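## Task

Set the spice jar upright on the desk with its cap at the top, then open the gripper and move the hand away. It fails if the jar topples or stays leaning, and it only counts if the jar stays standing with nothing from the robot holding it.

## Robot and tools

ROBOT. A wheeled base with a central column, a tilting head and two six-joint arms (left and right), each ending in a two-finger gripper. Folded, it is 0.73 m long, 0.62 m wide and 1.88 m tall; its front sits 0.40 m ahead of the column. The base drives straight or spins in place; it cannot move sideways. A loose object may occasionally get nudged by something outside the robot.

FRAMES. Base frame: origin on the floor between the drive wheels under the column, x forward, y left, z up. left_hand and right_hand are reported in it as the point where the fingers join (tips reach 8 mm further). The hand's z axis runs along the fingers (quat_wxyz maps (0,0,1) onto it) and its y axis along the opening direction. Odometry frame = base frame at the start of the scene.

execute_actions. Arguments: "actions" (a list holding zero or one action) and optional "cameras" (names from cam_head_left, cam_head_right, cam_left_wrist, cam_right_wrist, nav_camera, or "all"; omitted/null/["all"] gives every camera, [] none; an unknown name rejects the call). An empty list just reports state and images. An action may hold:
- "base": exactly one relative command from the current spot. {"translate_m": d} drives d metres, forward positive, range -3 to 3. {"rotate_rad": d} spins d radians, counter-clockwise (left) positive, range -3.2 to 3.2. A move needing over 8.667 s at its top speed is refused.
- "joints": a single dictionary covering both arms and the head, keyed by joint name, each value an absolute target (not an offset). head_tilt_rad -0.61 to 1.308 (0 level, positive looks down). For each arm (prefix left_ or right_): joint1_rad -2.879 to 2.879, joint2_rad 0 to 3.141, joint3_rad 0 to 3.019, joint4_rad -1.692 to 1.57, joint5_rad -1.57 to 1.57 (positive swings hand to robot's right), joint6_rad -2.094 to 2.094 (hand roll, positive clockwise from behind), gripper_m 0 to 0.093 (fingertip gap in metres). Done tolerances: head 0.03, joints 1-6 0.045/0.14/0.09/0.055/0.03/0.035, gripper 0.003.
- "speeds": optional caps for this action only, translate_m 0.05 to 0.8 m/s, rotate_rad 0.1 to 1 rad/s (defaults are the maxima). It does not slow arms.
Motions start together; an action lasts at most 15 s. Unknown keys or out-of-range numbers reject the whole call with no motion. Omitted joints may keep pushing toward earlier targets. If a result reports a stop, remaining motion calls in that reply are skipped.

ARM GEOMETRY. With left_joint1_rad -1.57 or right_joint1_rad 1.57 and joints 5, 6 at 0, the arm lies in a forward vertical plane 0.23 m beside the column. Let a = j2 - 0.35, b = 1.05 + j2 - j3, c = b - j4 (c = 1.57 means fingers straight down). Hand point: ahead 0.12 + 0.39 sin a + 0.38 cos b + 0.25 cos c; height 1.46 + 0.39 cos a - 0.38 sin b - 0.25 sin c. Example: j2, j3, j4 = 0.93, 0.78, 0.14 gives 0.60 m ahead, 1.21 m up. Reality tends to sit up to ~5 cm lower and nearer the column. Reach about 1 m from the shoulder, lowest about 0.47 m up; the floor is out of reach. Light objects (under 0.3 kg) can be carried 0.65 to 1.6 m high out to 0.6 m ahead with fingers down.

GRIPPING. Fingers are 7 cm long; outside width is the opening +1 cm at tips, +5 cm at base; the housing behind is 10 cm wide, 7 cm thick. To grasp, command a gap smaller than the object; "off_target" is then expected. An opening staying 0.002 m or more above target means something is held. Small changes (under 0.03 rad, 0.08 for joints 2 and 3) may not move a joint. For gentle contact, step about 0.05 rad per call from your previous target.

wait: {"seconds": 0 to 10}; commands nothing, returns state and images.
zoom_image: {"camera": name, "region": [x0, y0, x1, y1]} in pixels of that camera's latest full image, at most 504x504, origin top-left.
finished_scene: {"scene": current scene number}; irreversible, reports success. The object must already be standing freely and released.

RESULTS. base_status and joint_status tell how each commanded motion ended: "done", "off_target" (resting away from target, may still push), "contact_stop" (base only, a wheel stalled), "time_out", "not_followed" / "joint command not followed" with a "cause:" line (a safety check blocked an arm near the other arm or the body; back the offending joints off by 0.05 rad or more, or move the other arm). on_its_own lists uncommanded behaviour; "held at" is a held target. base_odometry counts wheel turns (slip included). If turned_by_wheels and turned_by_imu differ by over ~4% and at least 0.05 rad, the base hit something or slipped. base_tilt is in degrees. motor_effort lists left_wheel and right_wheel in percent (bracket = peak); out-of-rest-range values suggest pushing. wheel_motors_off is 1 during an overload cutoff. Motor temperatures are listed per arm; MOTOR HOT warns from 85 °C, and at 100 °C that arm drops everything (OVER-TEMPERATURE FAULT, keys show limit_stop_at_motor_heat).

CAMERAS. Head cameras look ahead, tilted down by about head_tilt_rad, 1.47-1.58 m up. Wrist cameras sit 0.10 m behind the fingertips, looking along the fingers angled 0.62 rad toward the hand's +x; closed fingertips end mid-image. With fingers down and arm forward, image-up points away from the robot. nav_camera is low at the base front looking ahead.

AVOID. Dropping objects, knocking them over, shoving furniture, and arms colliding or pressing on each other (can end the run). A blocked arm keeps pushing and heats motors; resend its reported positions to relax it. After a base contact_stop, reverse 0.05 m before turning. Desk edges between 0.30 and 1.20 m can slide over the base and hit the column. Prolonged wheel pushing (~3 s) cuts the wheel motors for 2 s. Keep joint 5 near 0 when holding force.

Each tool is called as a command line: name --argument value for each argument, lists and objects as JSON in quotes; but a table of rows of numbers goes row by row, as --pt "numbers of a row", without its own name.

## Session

execute_actions --actions '[]'

Scene clock: 0.00 s.
Motor temperatures (°C, as the motors report them): left_arm=[31 36 28 29 29 28] | right_arm=[30 31 31 31 30 29]
base_odometry: x=+0.000 y=+0.000 heading=+0.000 (m, m, rad; odometry frame)
turned_by_wheels: +0.000 (rad since the last result)
turned_by_imu: +0.000 (rad since the last result)
base_tilt: forward=-0.2 right=+0.1 (deg)
base_status: not commanded
joint_positions: head_tilt_rad=+0.879 left_joint1_rad=-1.574 left_joint2_rad=+0.906 left_joint3_rad=+0.394 left_joint4_rad=-0.960 left_joint5_rad=+0.063 left_joint6_rad=+0.047 left_gripper_m=+0.095 right_joint1_rad=+1.592 right_joint2_rad=+0.912 right_joint3_rad=+0.378 right_joint4_rad=-0.909 right_joint5_rad=+0.021 right_joint6_rad=+0.056 right_gripper_m=+0.095
joint_status: not commanded
wheel_motors_off: 0
motor_effort: left_wheel=+1 right_wheel=+1 (%)
left_hand: x=+0.1333 y=+0.2131 z=+1.2574 quat_wxyz=(+0.456, -0.008, -0.889, +0.040) (m; base frame)
right_hand: x=+0.1306 y=-0.2247 z=+1.2503 quat_wxyz=(+0.443, -0.012, -0.896, +0.016) (m; base frame)
pictures: cam_head_left, cam_head_right, cam_left_wrist, cam_right_wrist, nav_camera
Images, in order (width x height): cam_head_left 896x504, cam_head_right 896x504, cam_left_wrist 616x616, cam_right_wrist 616x616, nav_camera 896x504.

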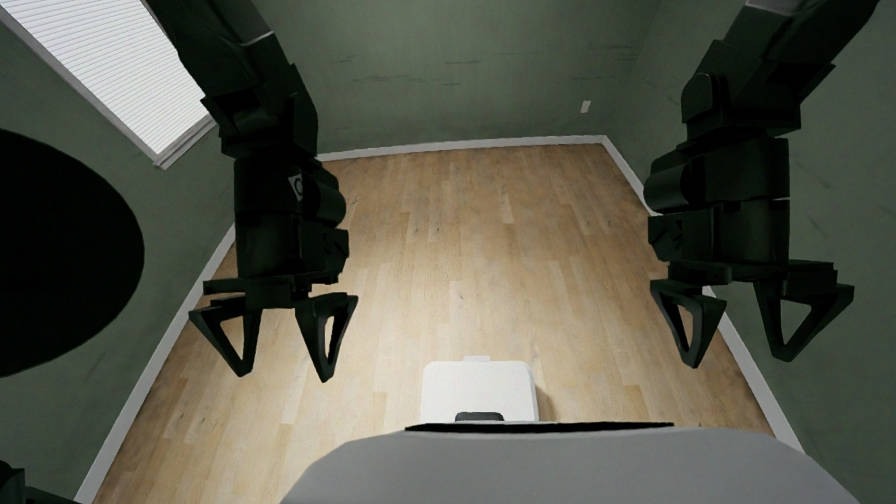

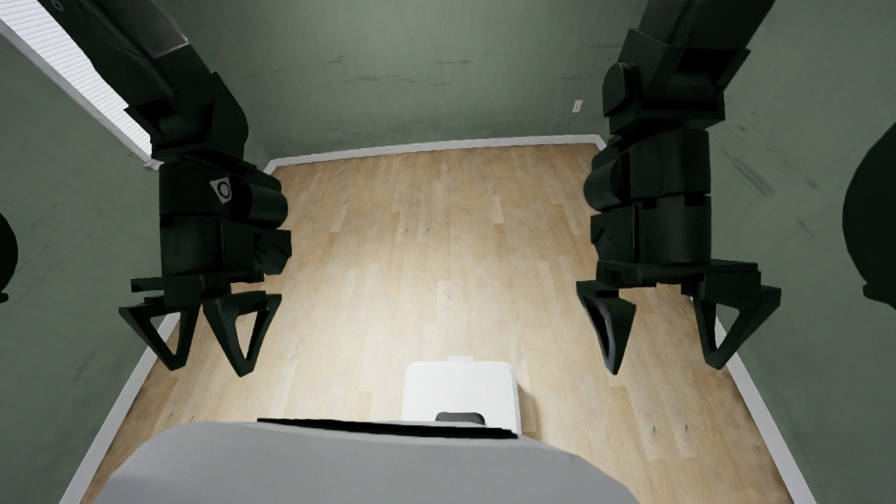

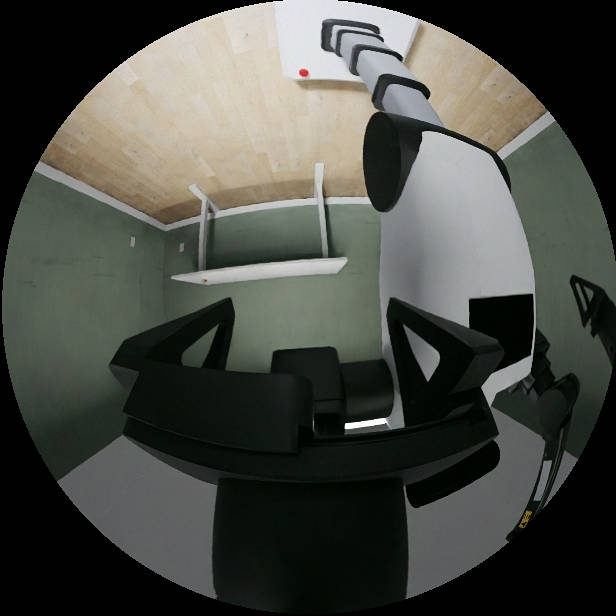

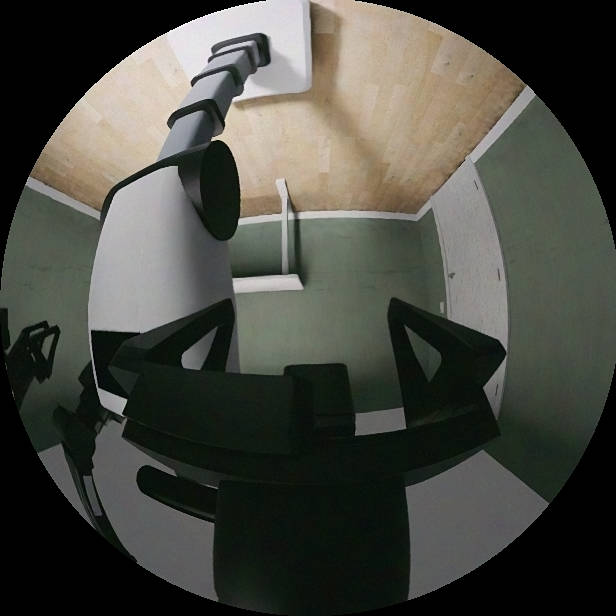

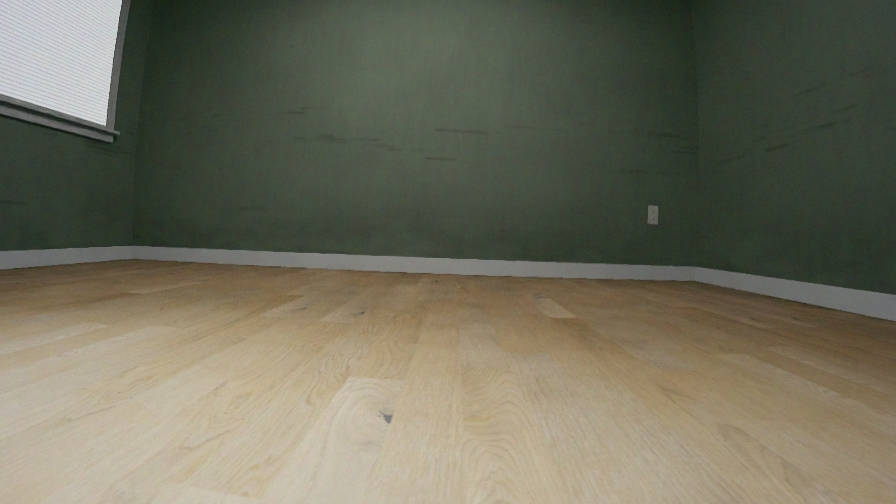

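zoom_image --camera "cam_left_wrist" --region '[140, 150, 390, 320]'

Region (140, 150, 390, 320) of cam_left_wrist's 616x616 image, scaled by 2.016, with more detail than that image has; it fills the top 343 rows of this view, and the rest is white.

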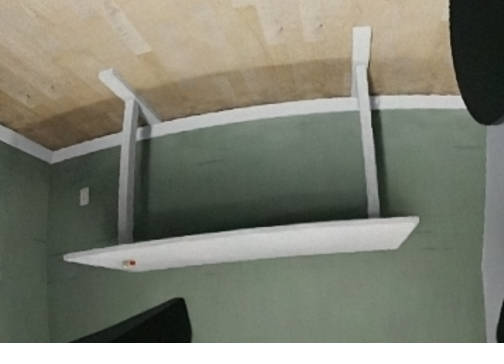

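execute_actions --actions '[{"base": {"rotate_rad": 2.65}, "joints": {"right_joint1_rad": 1.57, "right_joint2_rad": 1.18, "right_joint3_rad": 1.04, "right_joint4_rad": -0.38, "right_joint5_rad": 0.0, "right_joint6_rad": 0.0, "head_tilt_rad": 0.55}}]' --cameras '["cam_head_left", "cam_head_right", "nav_camera"]'

Scene clock: 95.87 s.
Motor temperatures (°C, as the motors report them): left_arm=[31 35 28 29 29 28] | right_arm=[30 33 31 31 30 29]
base_odometry: x=+0.000 y=+0.000 heading=+2.649 (m, m, rad; odometry frame)
turned_by_wheels: +2.649 (rad since the last result)
turned_by_imu: +2.657 (rad since the last result)
base_tilt: forward=-0.4 right=+0.2 (deg)
base_status: done
joint_positions: head_tilt_rad=+0.568 left_joint1_rad=-1.574 left_joint2_rad=+0.906 left_joint3_rad=+0.394 left_joint4_rad=-0.960 left_joint5_rad=+0.063 left_joint6_rad=+0.047 left_gripper_m=+0.095 right_joint1_rad=+1.568 right_joint2_rad=+1.170 right_joint3_rad=+1.048 right_joint4_rad=-0.377 right_joint5_rad=+0.003 right_joint6_rad=+0.006 right_gripper_m=+0.095
joint_status: all done
wheel_motors_off: 0
motor_effort: left_wheel=-6(44) right_wheel=+6(51) (%)
left_hand: x=+0.1333 y=+0.2131 z=+1.2574 quat_wxyz=(+0.456, -0.008, -0.889, +0.040) (m; base frame)
right_hand: x=+0.5615 y=-0.2271 z=+1.1203 quat_wxyz=(-0.012, -0.004, -1.000, +0.002) (m; base frame)
pictures: cam_head_left, cam_head_right, nav_camera
Images, in order (width x height): cam_head_left 896x504, cam_head_right 896x504, nav_camera 896x504.

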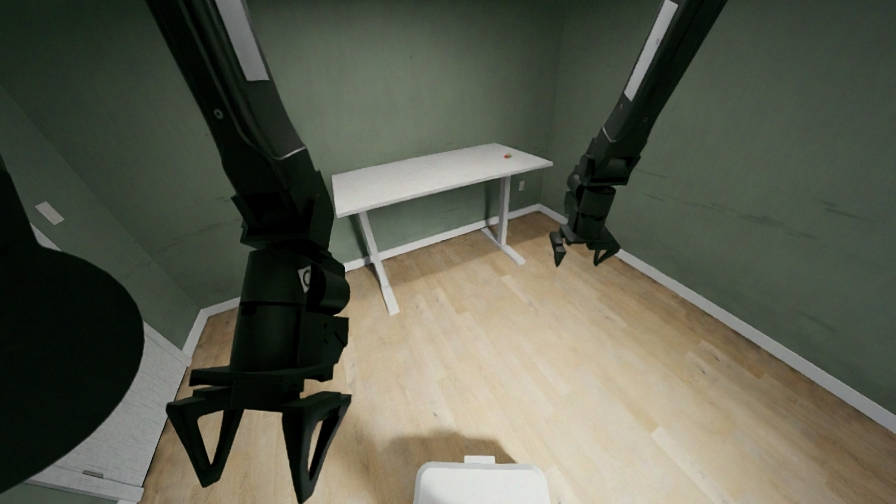

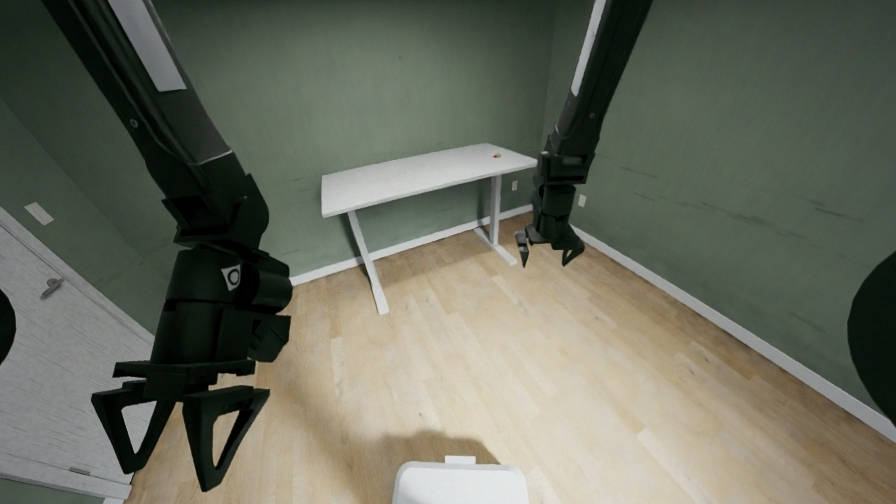

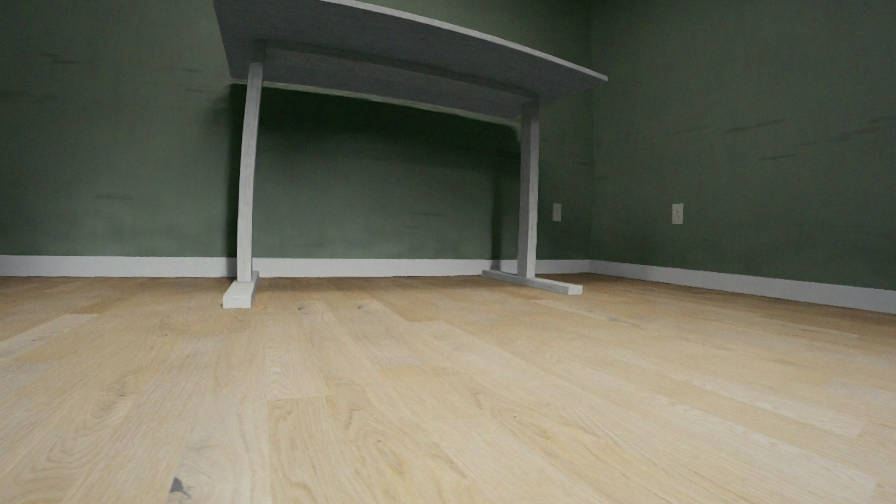

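execute_actions --actions '[]'

Scene clock: 119.13 s.
Motor temperatures (°C, as the motors report them): left_arm=[31 35 28 29 29 28] | right_arm=[30 34 32 31 30 29]
base_odometry: x=+0.000 y=+0.000 heading=+2.649 (m, m, rad; odometry frame)
turned_by_wheels: +0.000 (rad since the last result)
turned_by_imu: +0.001 (rad since the last result)
base_tilt: forward=-0.1 right=+0.1 (deg)
base_status: done
joint_positions: head_tilt_rad=+0.568 left_joint1_rad=-1.574 left_joint2_rad=+0.906 left_joint3_rad=+0.394 left_joint4_rad=-0.960 left_joint5_rad=+0.063 left_joint6_rad=+0.047 left_gripper_m=+0.095 right_joint1_rad=+1.568 right_joint2_rad=+1.170 right_joint3_rad=+1.048 right_joint4_rad=-0.377 right_joint5_rad=+0.003 right_joint6_rad=+0.006 right_gripper_m=+0.095
joint_status: all done
wheel_motors_off: 0
motor_effort: left_wheel=-6(44) right_wheel=+6(51) (%)
left_hand: x=+0.1333 y=+0.2131 z=+1.2574 quat_wxyz=(+0.456, -0.008, -0.889, +0.040) (m; base frame)
right_hand: x=+0.5615 y=-0.2271 z=+1.1203 quat_wxyz=(-0.012, -0.004, -1.000, +0.002) (m; base frame)
pictures: cam_head_left, cam_head_right, cam_left_wrist, cam_right_wrist, nav_camera
Images, in order (width x height): cam_head_left 896x504, cam_head_right 896x504, cam_left_wrist 616x616, cam_right_wrist 616x616, nav_camera 896x504.

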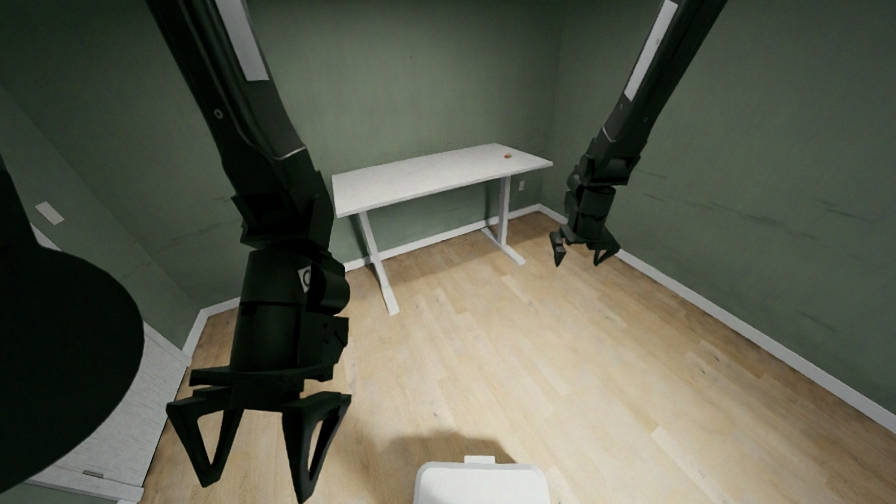

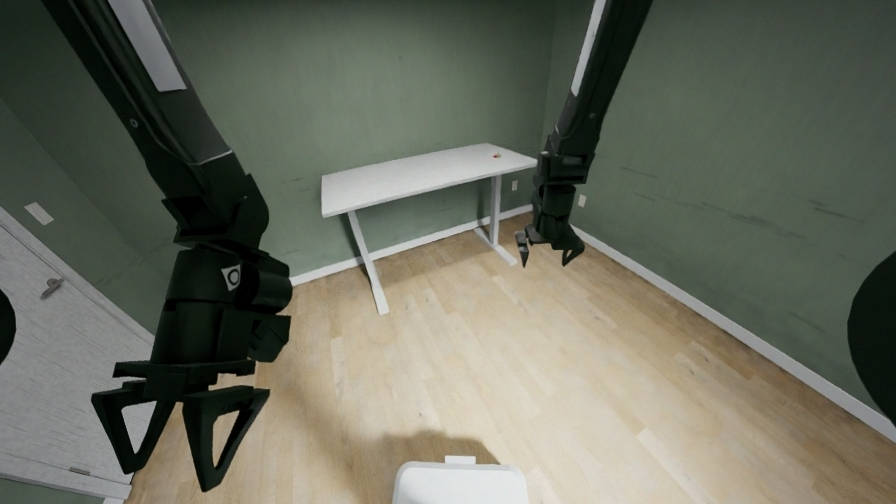

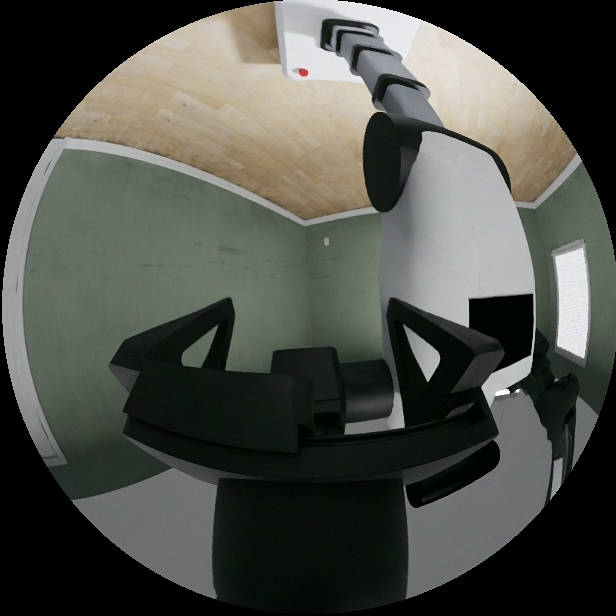

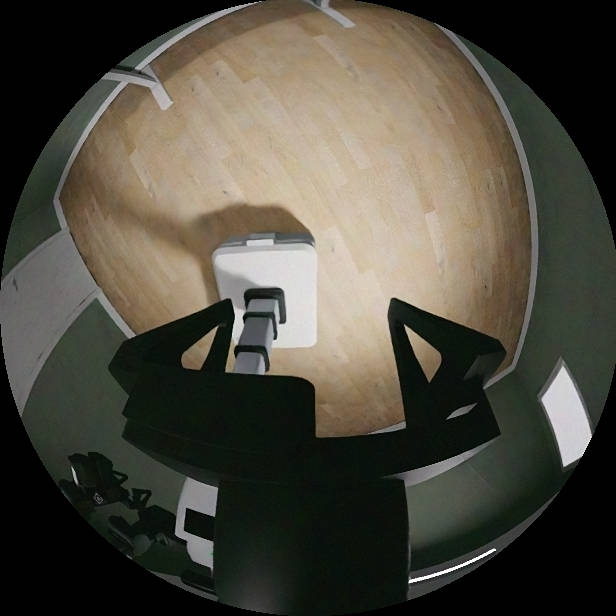

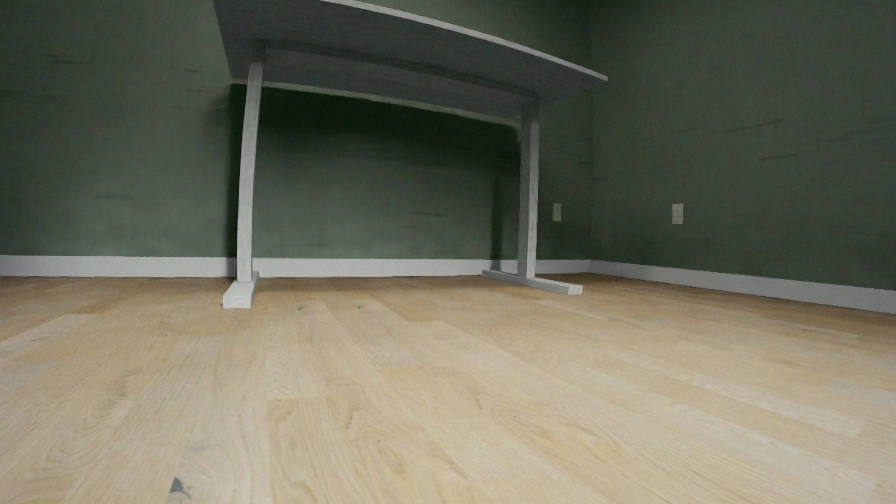

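zoom_image --camera "cam_head_right" --region '[460, 130, 540, 180]'

execute_actions --actions '[{"base": {"translate_m": 1.0}, "joints": {"head_tilt_rad": 0.7}}]'

Region (460, 130, 540, 180) of cam_head_right's 896x504 image, scaled by 6.300, with more detail than that image has; it fills the top 315 rows of this view, and the rest is white.

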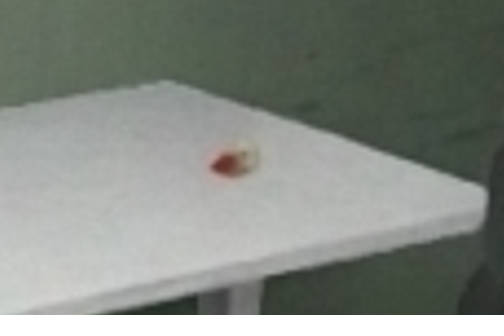

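Scene clock: 145.33 s.
Motor temperatures (°C, as the motors report them): left_arm=[31 34 28 29 29 28] | right_arm=[30 35 32 31 30 29]
base_odometry: x=-0.881 y=+0.473 heading=+2.649 (m, m, rad; odometry frame)
turned_by_wheels: +0.000 (rad since the last result)
turned_by_imu: +0.004 (rad since the last result)
base_tilt: forward=-0.4 right=+0.1 (deg)
base_status: done
joint_positions: head_tilt_rad=+0.703 left_joint1_rad=-1.574 left_joint2_rad=+0.906 left_joint3_rad=+0.397 left_joint4_rad=-0.960 left_joint5_rad=+0.063 left_joint6_rad=+0.047 left_gripper_m=+0.095 right_joint1_rad=+1.568 right_joint2_rad=+1.172 right_joint3_rad=+1.041 right_joint4_rad=-0.377 right_joint5_rad=+0.003 right_joint6_rad=+0.006 right_gripper_m=+0.095
joint_status: all done
wheel_motors_off: 0
motor_effort: left_wheel=+0(48) right_wheel=+0(62) (%)
left_hand: x=+0.1349 y=+0.2131 z=+1.2568 quat_wxyz=(+0.454, -0.008, -0.890, +0.040) (m; base frame)
right_hand: x=+0.5566 y=-0.2271 z=+1.1183 quat_wxyz=(-0.008, -0.004, -1.000, +0.002) (m; base frame)
pictures: cam_head_left, cam_head_right, cam_left_wrist, cam_right_wrist, nav_camera
Images, in order (width x height): cam_head_left 896x504, cam_head_right 896x504, cam_left_wrist 616x616, cam_right_wrist 616x616, nav_camera 896x504.

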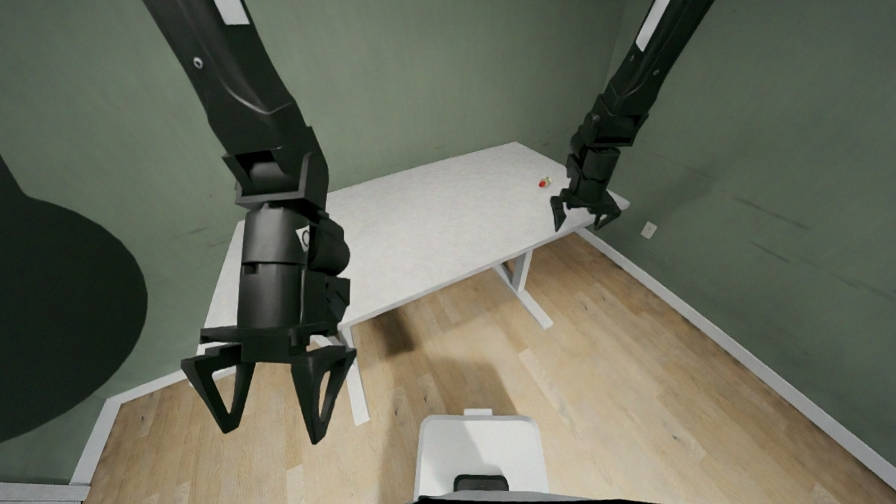

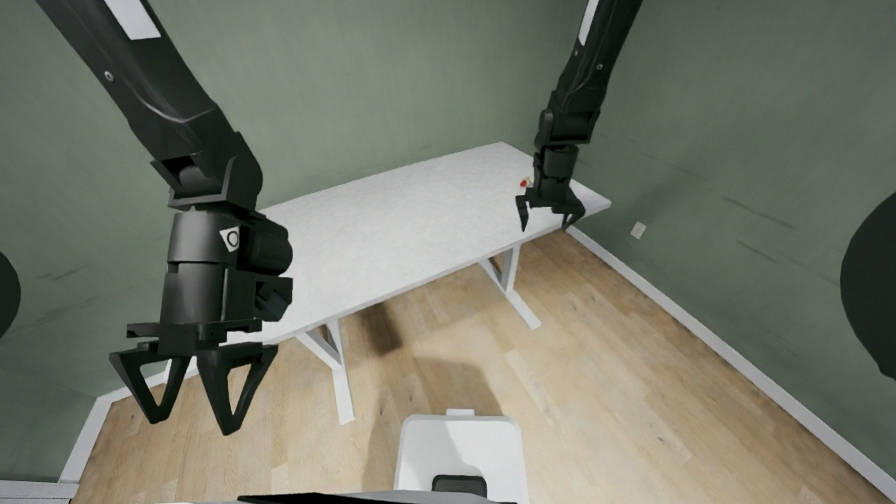

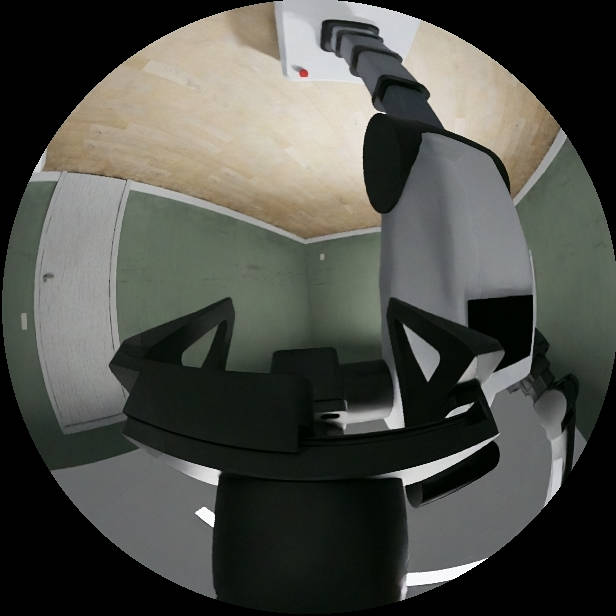

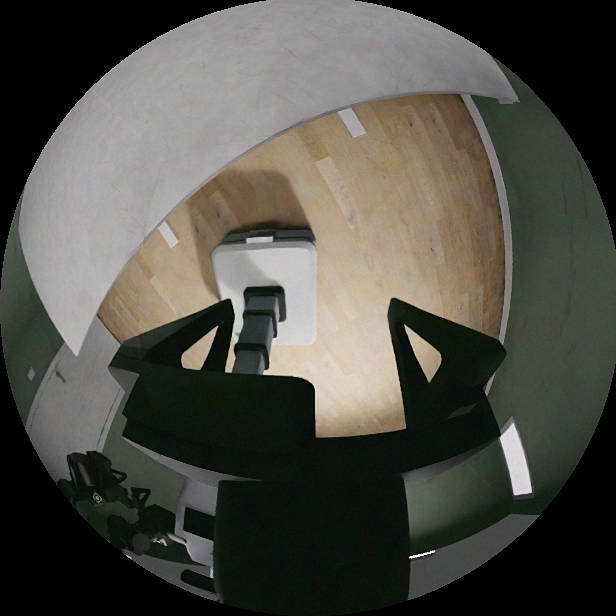

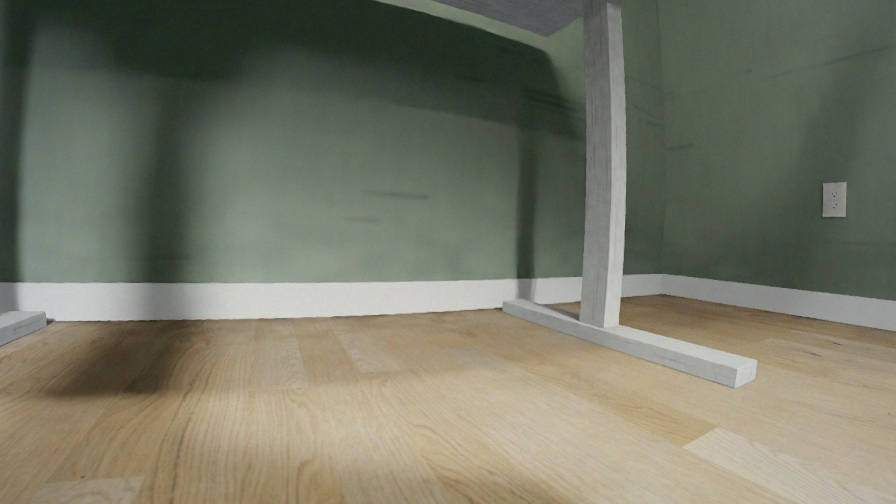

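zoom_image --camera "cam_head_left" --region '[505, 155, 585, 205]'

Region (505, 155, 585, 205) of cam_head_left's 896x504 image, scaled by 6.300, with more detail than that image has; it fills the top 315 rows of this view, and the rest is white.

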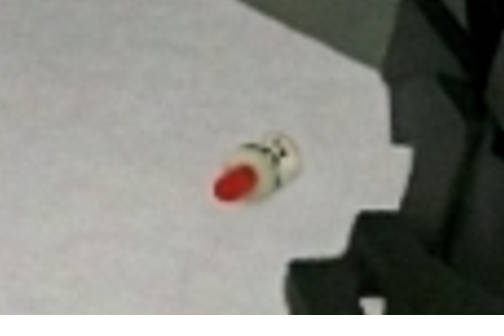

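execute_actions --actions '[{"base": {"rotate_rad": -0.86}}]' --cameras '["nav_camera"]'

execute_actions --actions '[{"base": {"translate_m": 0.53}, "joints": {"head_tilt_rad": 0.8}}]' --cameras '["nav_camera", "cam_head_left"]'

Scene clock: 267.77 s.
Motor temperatures (°C, as the motors report them): left_arm=[31 34 28 29 28 28] | right_arm=[30 37 32 31 30 29]
base_odometry: x=-0.881 y=+0.473 heading=+1.790 (m, m, rad; odometry frame)
turned_by_wheels: -0.859 (rad since the last result)
turned_by_imu: -0.858 (rad since the last result)
base_tilt: forward=-0.4 right=+0.1 (deg)
base_status: done
joint_positions: head_tilt_rad=+0.703 left_joint1_rad=-1.574 left_joint2_rad=+0.906 left_joint3_rad=+0.397 left_joint4_rad=-0.960 left_joint5_rad=+0.063 left_joint6_rad=+0.047 left_gripper_m=+0.095 right_joint1_rad=+1.568 right_joint2_rad=+1.172 right_joint3_rad=+1.041 right_joint4_rad=-0.377 right_joint5_rad=+0.003 right_joint6_rad=+0.006 right_gripper_m=+0.095
joint_status: not commanded
wheel_motors_off: 0
motor_effort: left_wheel=+6(32) right_wheel=-6(58) (%)
left_hand: x=+0.1349 y=+0.2131 z=+1.2568 quat_wxyz=(+0.454, -0.008, -0.890, +0.040) (m; base frame)
right_hand: x=+0.5566 y=-0.2271 z=+1.1183 quat_wxyz=(-0.008, -0.004, -1.000, +0.002) (m; base frame)
pictures: nav_camera
Images, in order (width x height): nav_camera 896x504.

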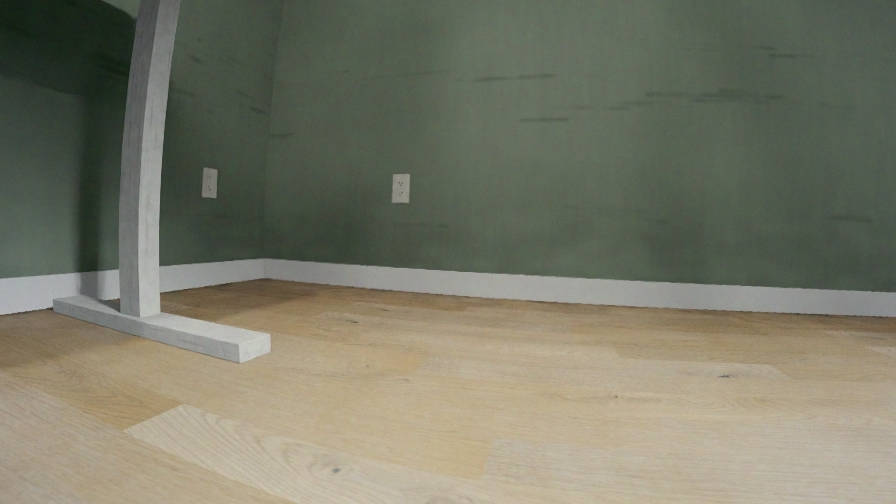

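Scene clock: 270.30 s.
Motor temperatures (°C, as the motors report them): left_arm=[31 34 28 29 28 28] | right_arm=[30 37 32 31 30 29]
base_odometry: x=-0.996 y=+0.990 heading=+1.790 (m, m, rad; odometry frame)
turned_by_wheels: +0.000 (rad since the last result)
turned_by_imu: +0.002 (rad since the last result)
base_tilt: forward=-0.2 right=+0.2 (deg)
base_status: done
joint_positions: head_tilt_rad=+0.802 left_joint1_rad=-1.574 left_joint2_rad=+0.906 left_joint3_rad=+0.397 left_joint4_rad=-0.960 left_joint5_rad=+0.063 left_joint6_rad=+0.047 left_gripper_m=+0.095 right_joint1_rad=+1.568 right_joint2_rad=+1.174 right_joint3_rad=+1.041 right_joint4_rad=-0.377 right_joint5_rad=+0.003 right_joint6_rad=+0.006 right_gripper_m=+0.095
joint_status: all done
wheel_motors_off: 0
motor_effort: left_wheel=-1(48) right_wheel=+0(60) (%)
left_hand: x=+0.1349 y=+0.2131 z=+1.2568 quat_wxyz=(+0.454, -0.008, -0.890, +0.040) (m; base frame)
right_hand: x=+0.5558 y=-0.2271 z=+1.1175 quat_wxyz=(-0.007, -0.004, -1.000, +0.002) (m; base frame)
pictures: cam_head_left, nav_camera
Images, in order (width x height): cam_head_left 896x504, nav_camera 896x504.

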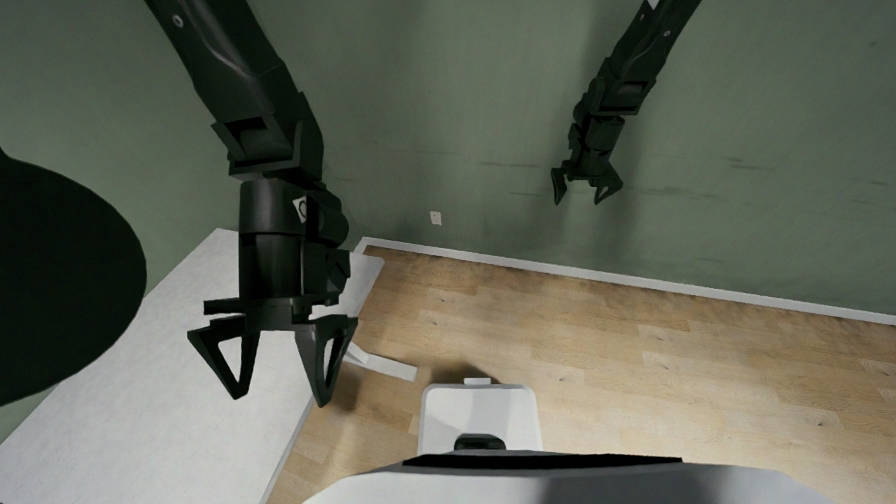

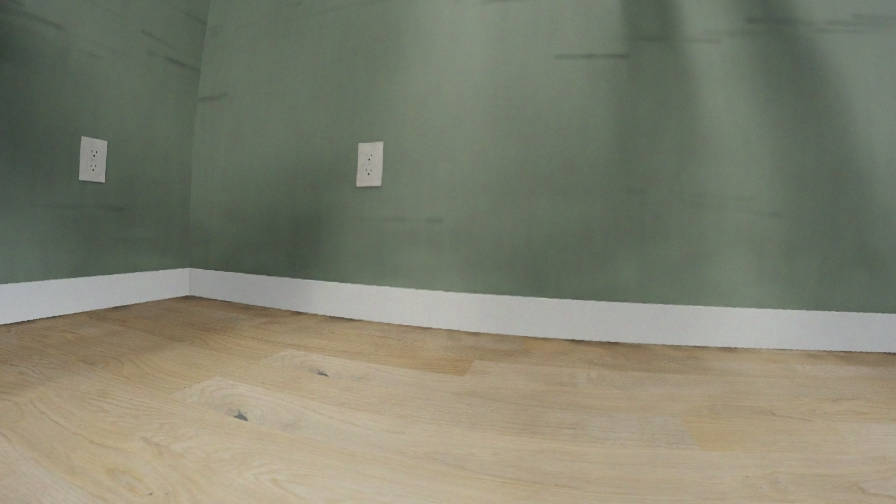

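execute_actions --actions '[{"base": {"rotate_rad": 1.43}, "joints": {"head_tilt_rad": 0.9, "right_joint1_rad": 1.57, "right_joint2_rad": 1.62, "right_joint3_rad": 1.83, "right_joint4_rad": -0.633, "right_joint5_rad": 0.263, "right_joint6_rad": -1.935, "right_gripper_m": 0.093}}]' --cameras '["cam_head_left", "cam_head_right", "cam_right_wrist", "nav_camera"]'

Scene clock: 337.90 s.
Motor temperatures (°C, as the motors report them): left_arm=[31 33 28 29 28 28] | right_arm=[30 38 33 31 30 29]
base_odometry: x=-0.996 y=+0.990 heading=-3.064 (m, m, rad; odometry frame)
turned_by_wheels: +1.429 (rad since the last result)
turned_by_imu: +1.433 (rad since the last result)
base_tilt: forward=-0.3 right=+0.2 (deg)
base_status: done
joint_positions: head_tilt_rad=+0.901 left_joint1_rad=-1.574 left_joint2_rad=+0.906 left_joint3_rad=+0.397 left_joint4_rad=-0.960 left_joint5_rad=+0.063 left_joint6_rad=+0.047 left_gripper_m=+0.095 right_joint1_rad=+1.575 right_joint2_rad=+1.601 right_joint3_rad=+1.819 right_joint4_rad=-0.628 right_joint5_rad=+0.261 right_joint6_rad=-1.927 right_gripper_m=+0.093
joint_status: all done
wheel_motors_off: 0
motor_effort: left_wheel=-4(48) right_wheel=+6(42) (%)
left_hand: x=+0.1349 y=+0.2131 z=+1.2568 quat_wxyz=(+0.454, -0.008, -0.890, +0.040) (m; base frame)
right_hand: x=+0.7749 y=-0.2672 z=+1.0555 quat_wxyz=(+0.073, +0.809, -0.570, +0.119) (m; base frame)
pictures: cam_head_left, cam_head_right, cam_right_wrist, nav_camera
Images, in order (width x height): cam_head_left 896x504, cam_head_right 896x504, cam_right_wrist 616x616, nav_camera 896x504.

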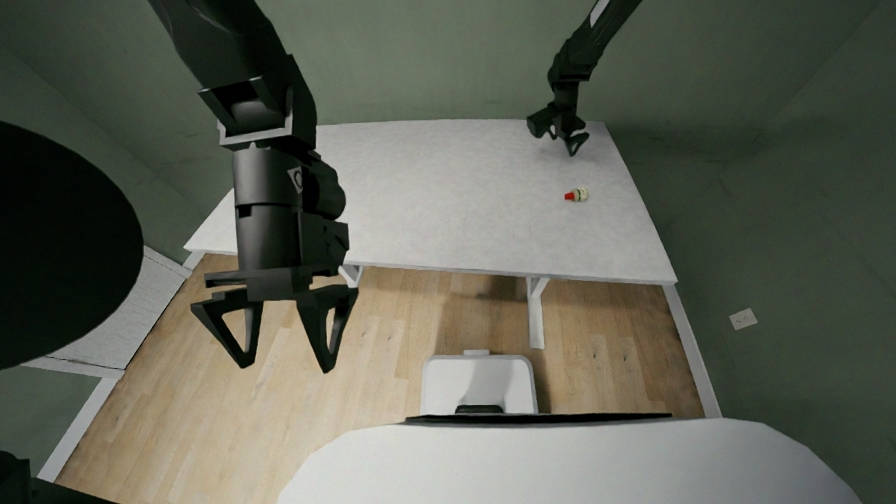

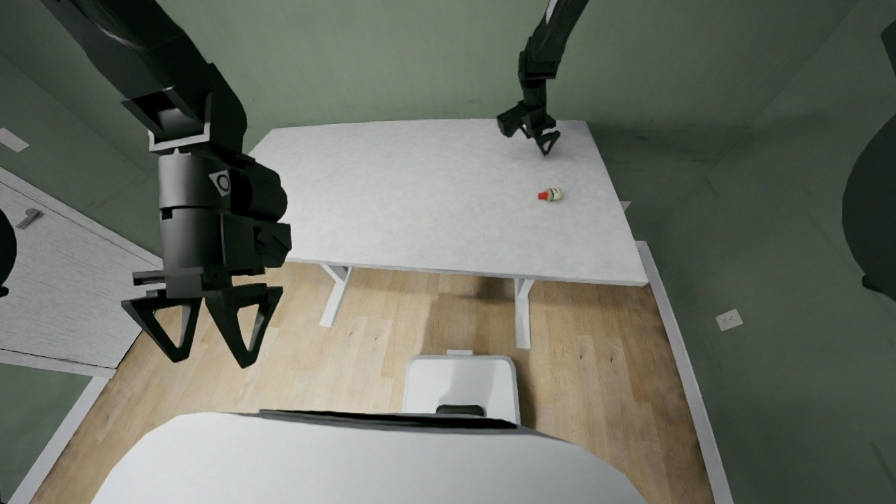

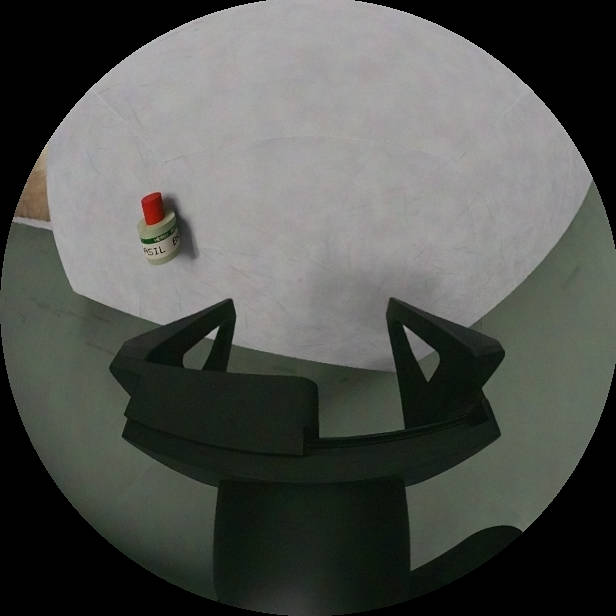

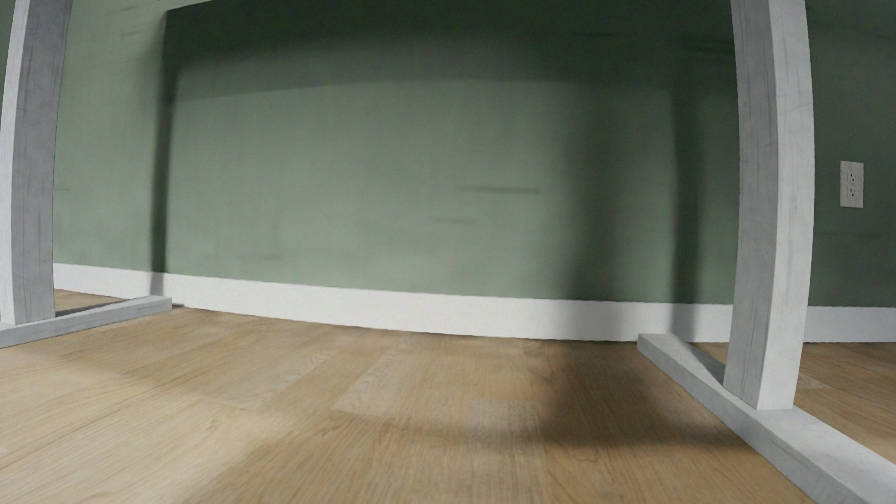

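zoom_image --camera "cam_right_wrist" --region '[110, 175, 220, 285]'

zoom_image --camera "cam_head_left" --region '[520, 110, 640, 230]'

Region (110, 175, 220, 285) of cam_right_wrist's 616x616 image, scaled by 4.582, with more detail than that image has.

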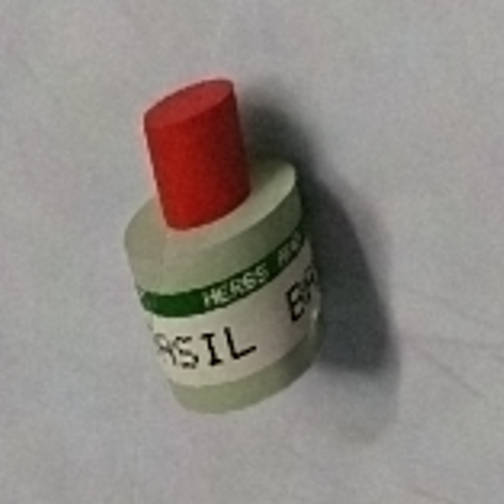

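Region (520, 110, 640, 230) of cam_head_left's 896x504 image, scaled by 4.200, with more detail than that image has.

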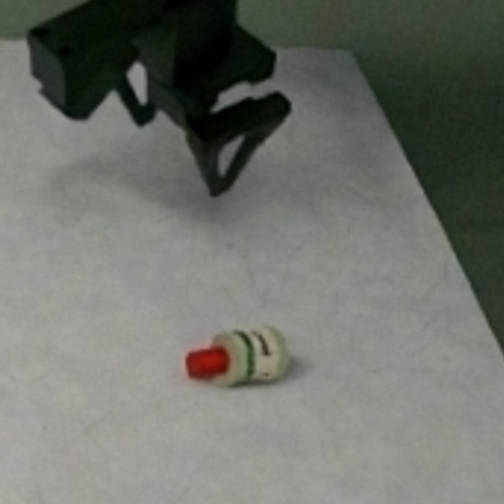

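execute_actions --actions '[{"base": {"rotate_rad": -0.074}, "joints": {"right_joint1_rad": 1.57, "right_joint2_rad": 1.555, "right_joint3_rad": 1.40, "right_joint4_rad": -0.305, "right_joint5_rad": 0.31, "right_joint6_rad": -1.828, "right_gripper_m": 0.093}}]' --cameras '["cam_head_left", "cam_right_wrist"]'

Scene clock: 447.93 s.
Motor temperatures (°C, as the motors report them): left_arm=[31 33 28 29 28 28] | right_arm=[30 43 36 31 30 30]
base_odometry: x=-0.996 y=+0.990 heading=-3.138 (m, m, rad; odometry frame)
turned_by_wheels: -0.073 (rad since the last result)
turned_by_imu: -0.073 (rad since the last result)
base_tilt: forward=-0.3 right=+0.1 (deg)
base_status: done
joint_positions: head_tilt_rad=+0.901 left_joint1_rad=-1.574 left_joint2_rad=+0.906 left_joint3_rad=+0.397 left_joint4_rad=-0.960 left_joint5_rad=+0.063 left_joint6_rad=+0.047 left_gripper_m=+0.095 right_joint1_rad=+1.563 right_joint2_rad=+1.566 right_joint3_rad=+1.388 right_joint4_rad=-0.316 right_joint5_rad=+0.309 right_joint6_rad=-1.833 right_gripper_m=+0.093
joint_status: all done
wheel_motors_off: 0
motor_effort: left_wheel=+6(22) right_wheel=-6(21) (%)
left_hand: x=+0.1349 y=+0.2131 z=+1.2568 quat_wxyz=(+0.454, -0.008, -0.890, +0.040) (m; base frame)
right_hand: x=+0.6216 y=-0.2828 z=+0.9918 quat_wxyz=(+0.116, +0.781, -0.604, +0.107) (m; base frame)
pictures: cam_head_left, cam_right_wrist
Images, in order (width x height): cam_head_left 896x504, cam_right_wrist 616x616.

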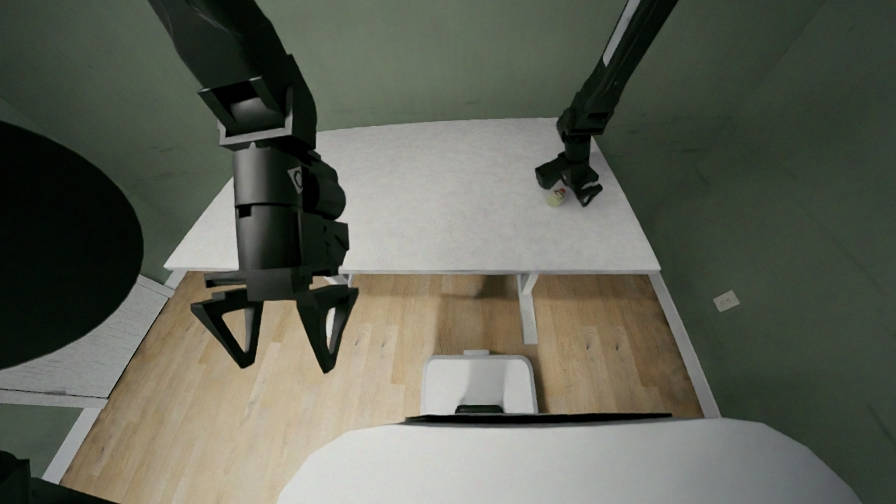

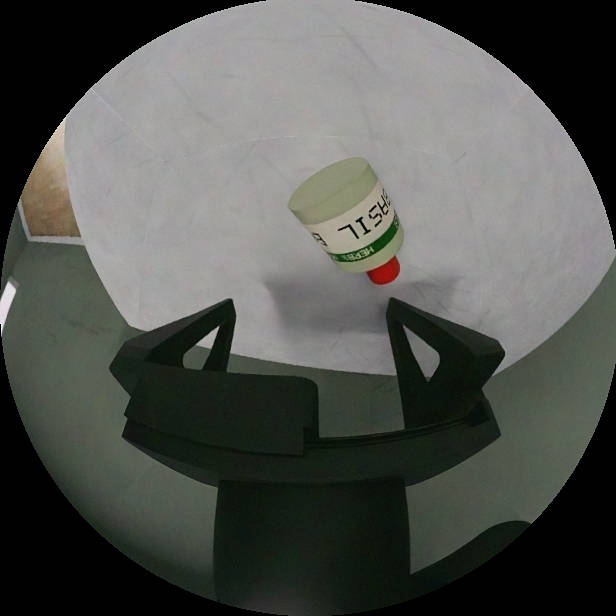

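zoom_image --camera "cam_head_left" --region '[510, 140, 630, 240]'

zoom_image --camera "cam_right_wrist" --region '[260, 140, 440, 320]'

Region (510, 140, 630, 240) of cam_head_left's 896x504 image, scaled by 4.200, with more detail than that image has.

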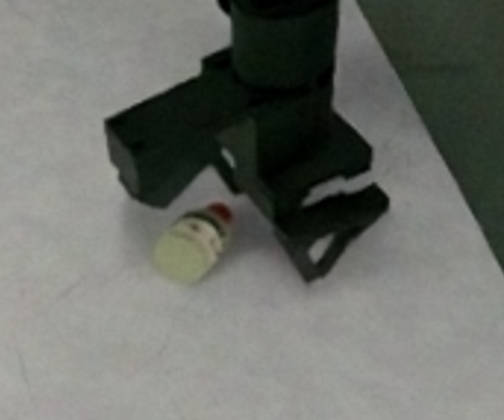

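Region (260, 140, 440, 320) of cam_right_wrist's 616x616 image, scaled by 2.800, with more detail than that image has.

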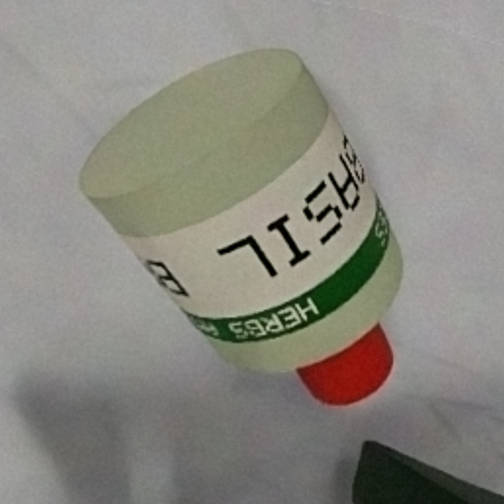

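execute_actions --actions '[{"joints": {"right_joint3_rad": 1.73, "right_joint4_rad": -0.977}}]' --cameras '["cam_right_wrist"]'

Scene clock: 569.17 s.
Motor temperatures (°C, as the motors report them): left_arm=[31 32 28 29 28 28] | right_arm=[30 44 34 31 30 29]
base_odometry: x=-0.996 y=+0.990 heading=-3.138 (m, m, rad; odometry frame)
turned_by_wheels: +0.000 (rad since the last result)
turned_by_imu: +0.003 (rad since the last result)
base_tilt: forward=-0.3 right=+0.2 (deg)
base_status: not commanded
joint_positions: head_tilt_rad=+0.901 left_joint1_rad=-1.574 left_joint2_rad=+0.906 left_joint3_rad=+0.397 left_joint4_rad=-0.960 left_joint5_rad=+0.063 left_joint6_rad=+0.047 left_gripper_m=+0.095 right_joint1_rad=+1.563 right_joint2_rad=+1.542 right_joint3_rad=+1.719 right_joint4_rad=-0.971 right_joint5_rad=+0.309 right_joint6_rad=-1.833 right_gripper_m=+0.093
joint_status: all done
wheel_motors_off: 0
motor_effort: left_wheel=+8(6) right_wheel=-9(9) (%)
left_hand: x=+0.1349 y=+0.2131 z=+1.2568 quat_wxyz=(+0.454, -0.008, -0.890, +0.040) (m; base frame)
right_hand: x=+0.6643 y=-0.2824 z=+1.0763 quat_wxyz=(+0.204, +0.788, -0.581, -0.011) (m; base frame)
pictures: cam_right_wrist
Images, in order (width x height): cam_right_wrist 616x616.

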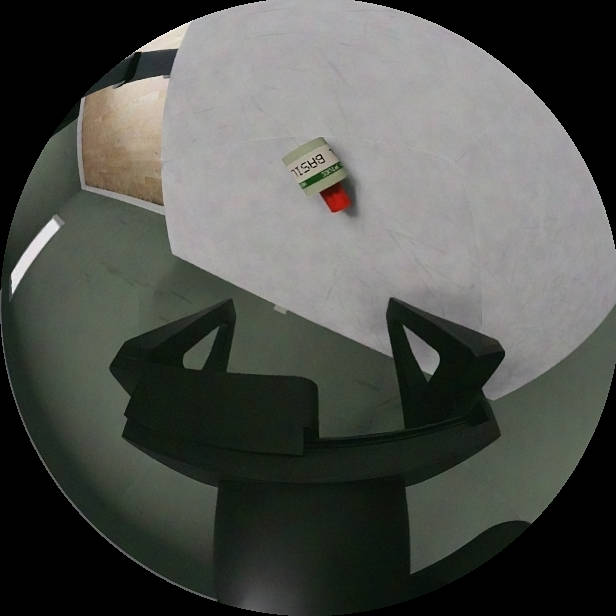

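zoom_image --camera "cam_right_wrist" --region '[265, 120, 375, 230]'

Region (265, 120, 375, 230) of cam_right_wrist's 616x616 image, scaled by 4.582, with more detail than that image has.

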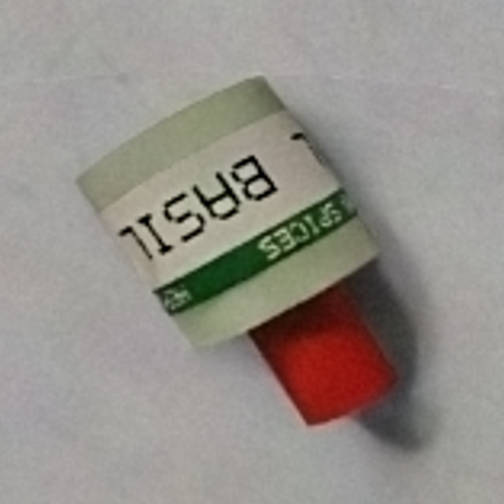

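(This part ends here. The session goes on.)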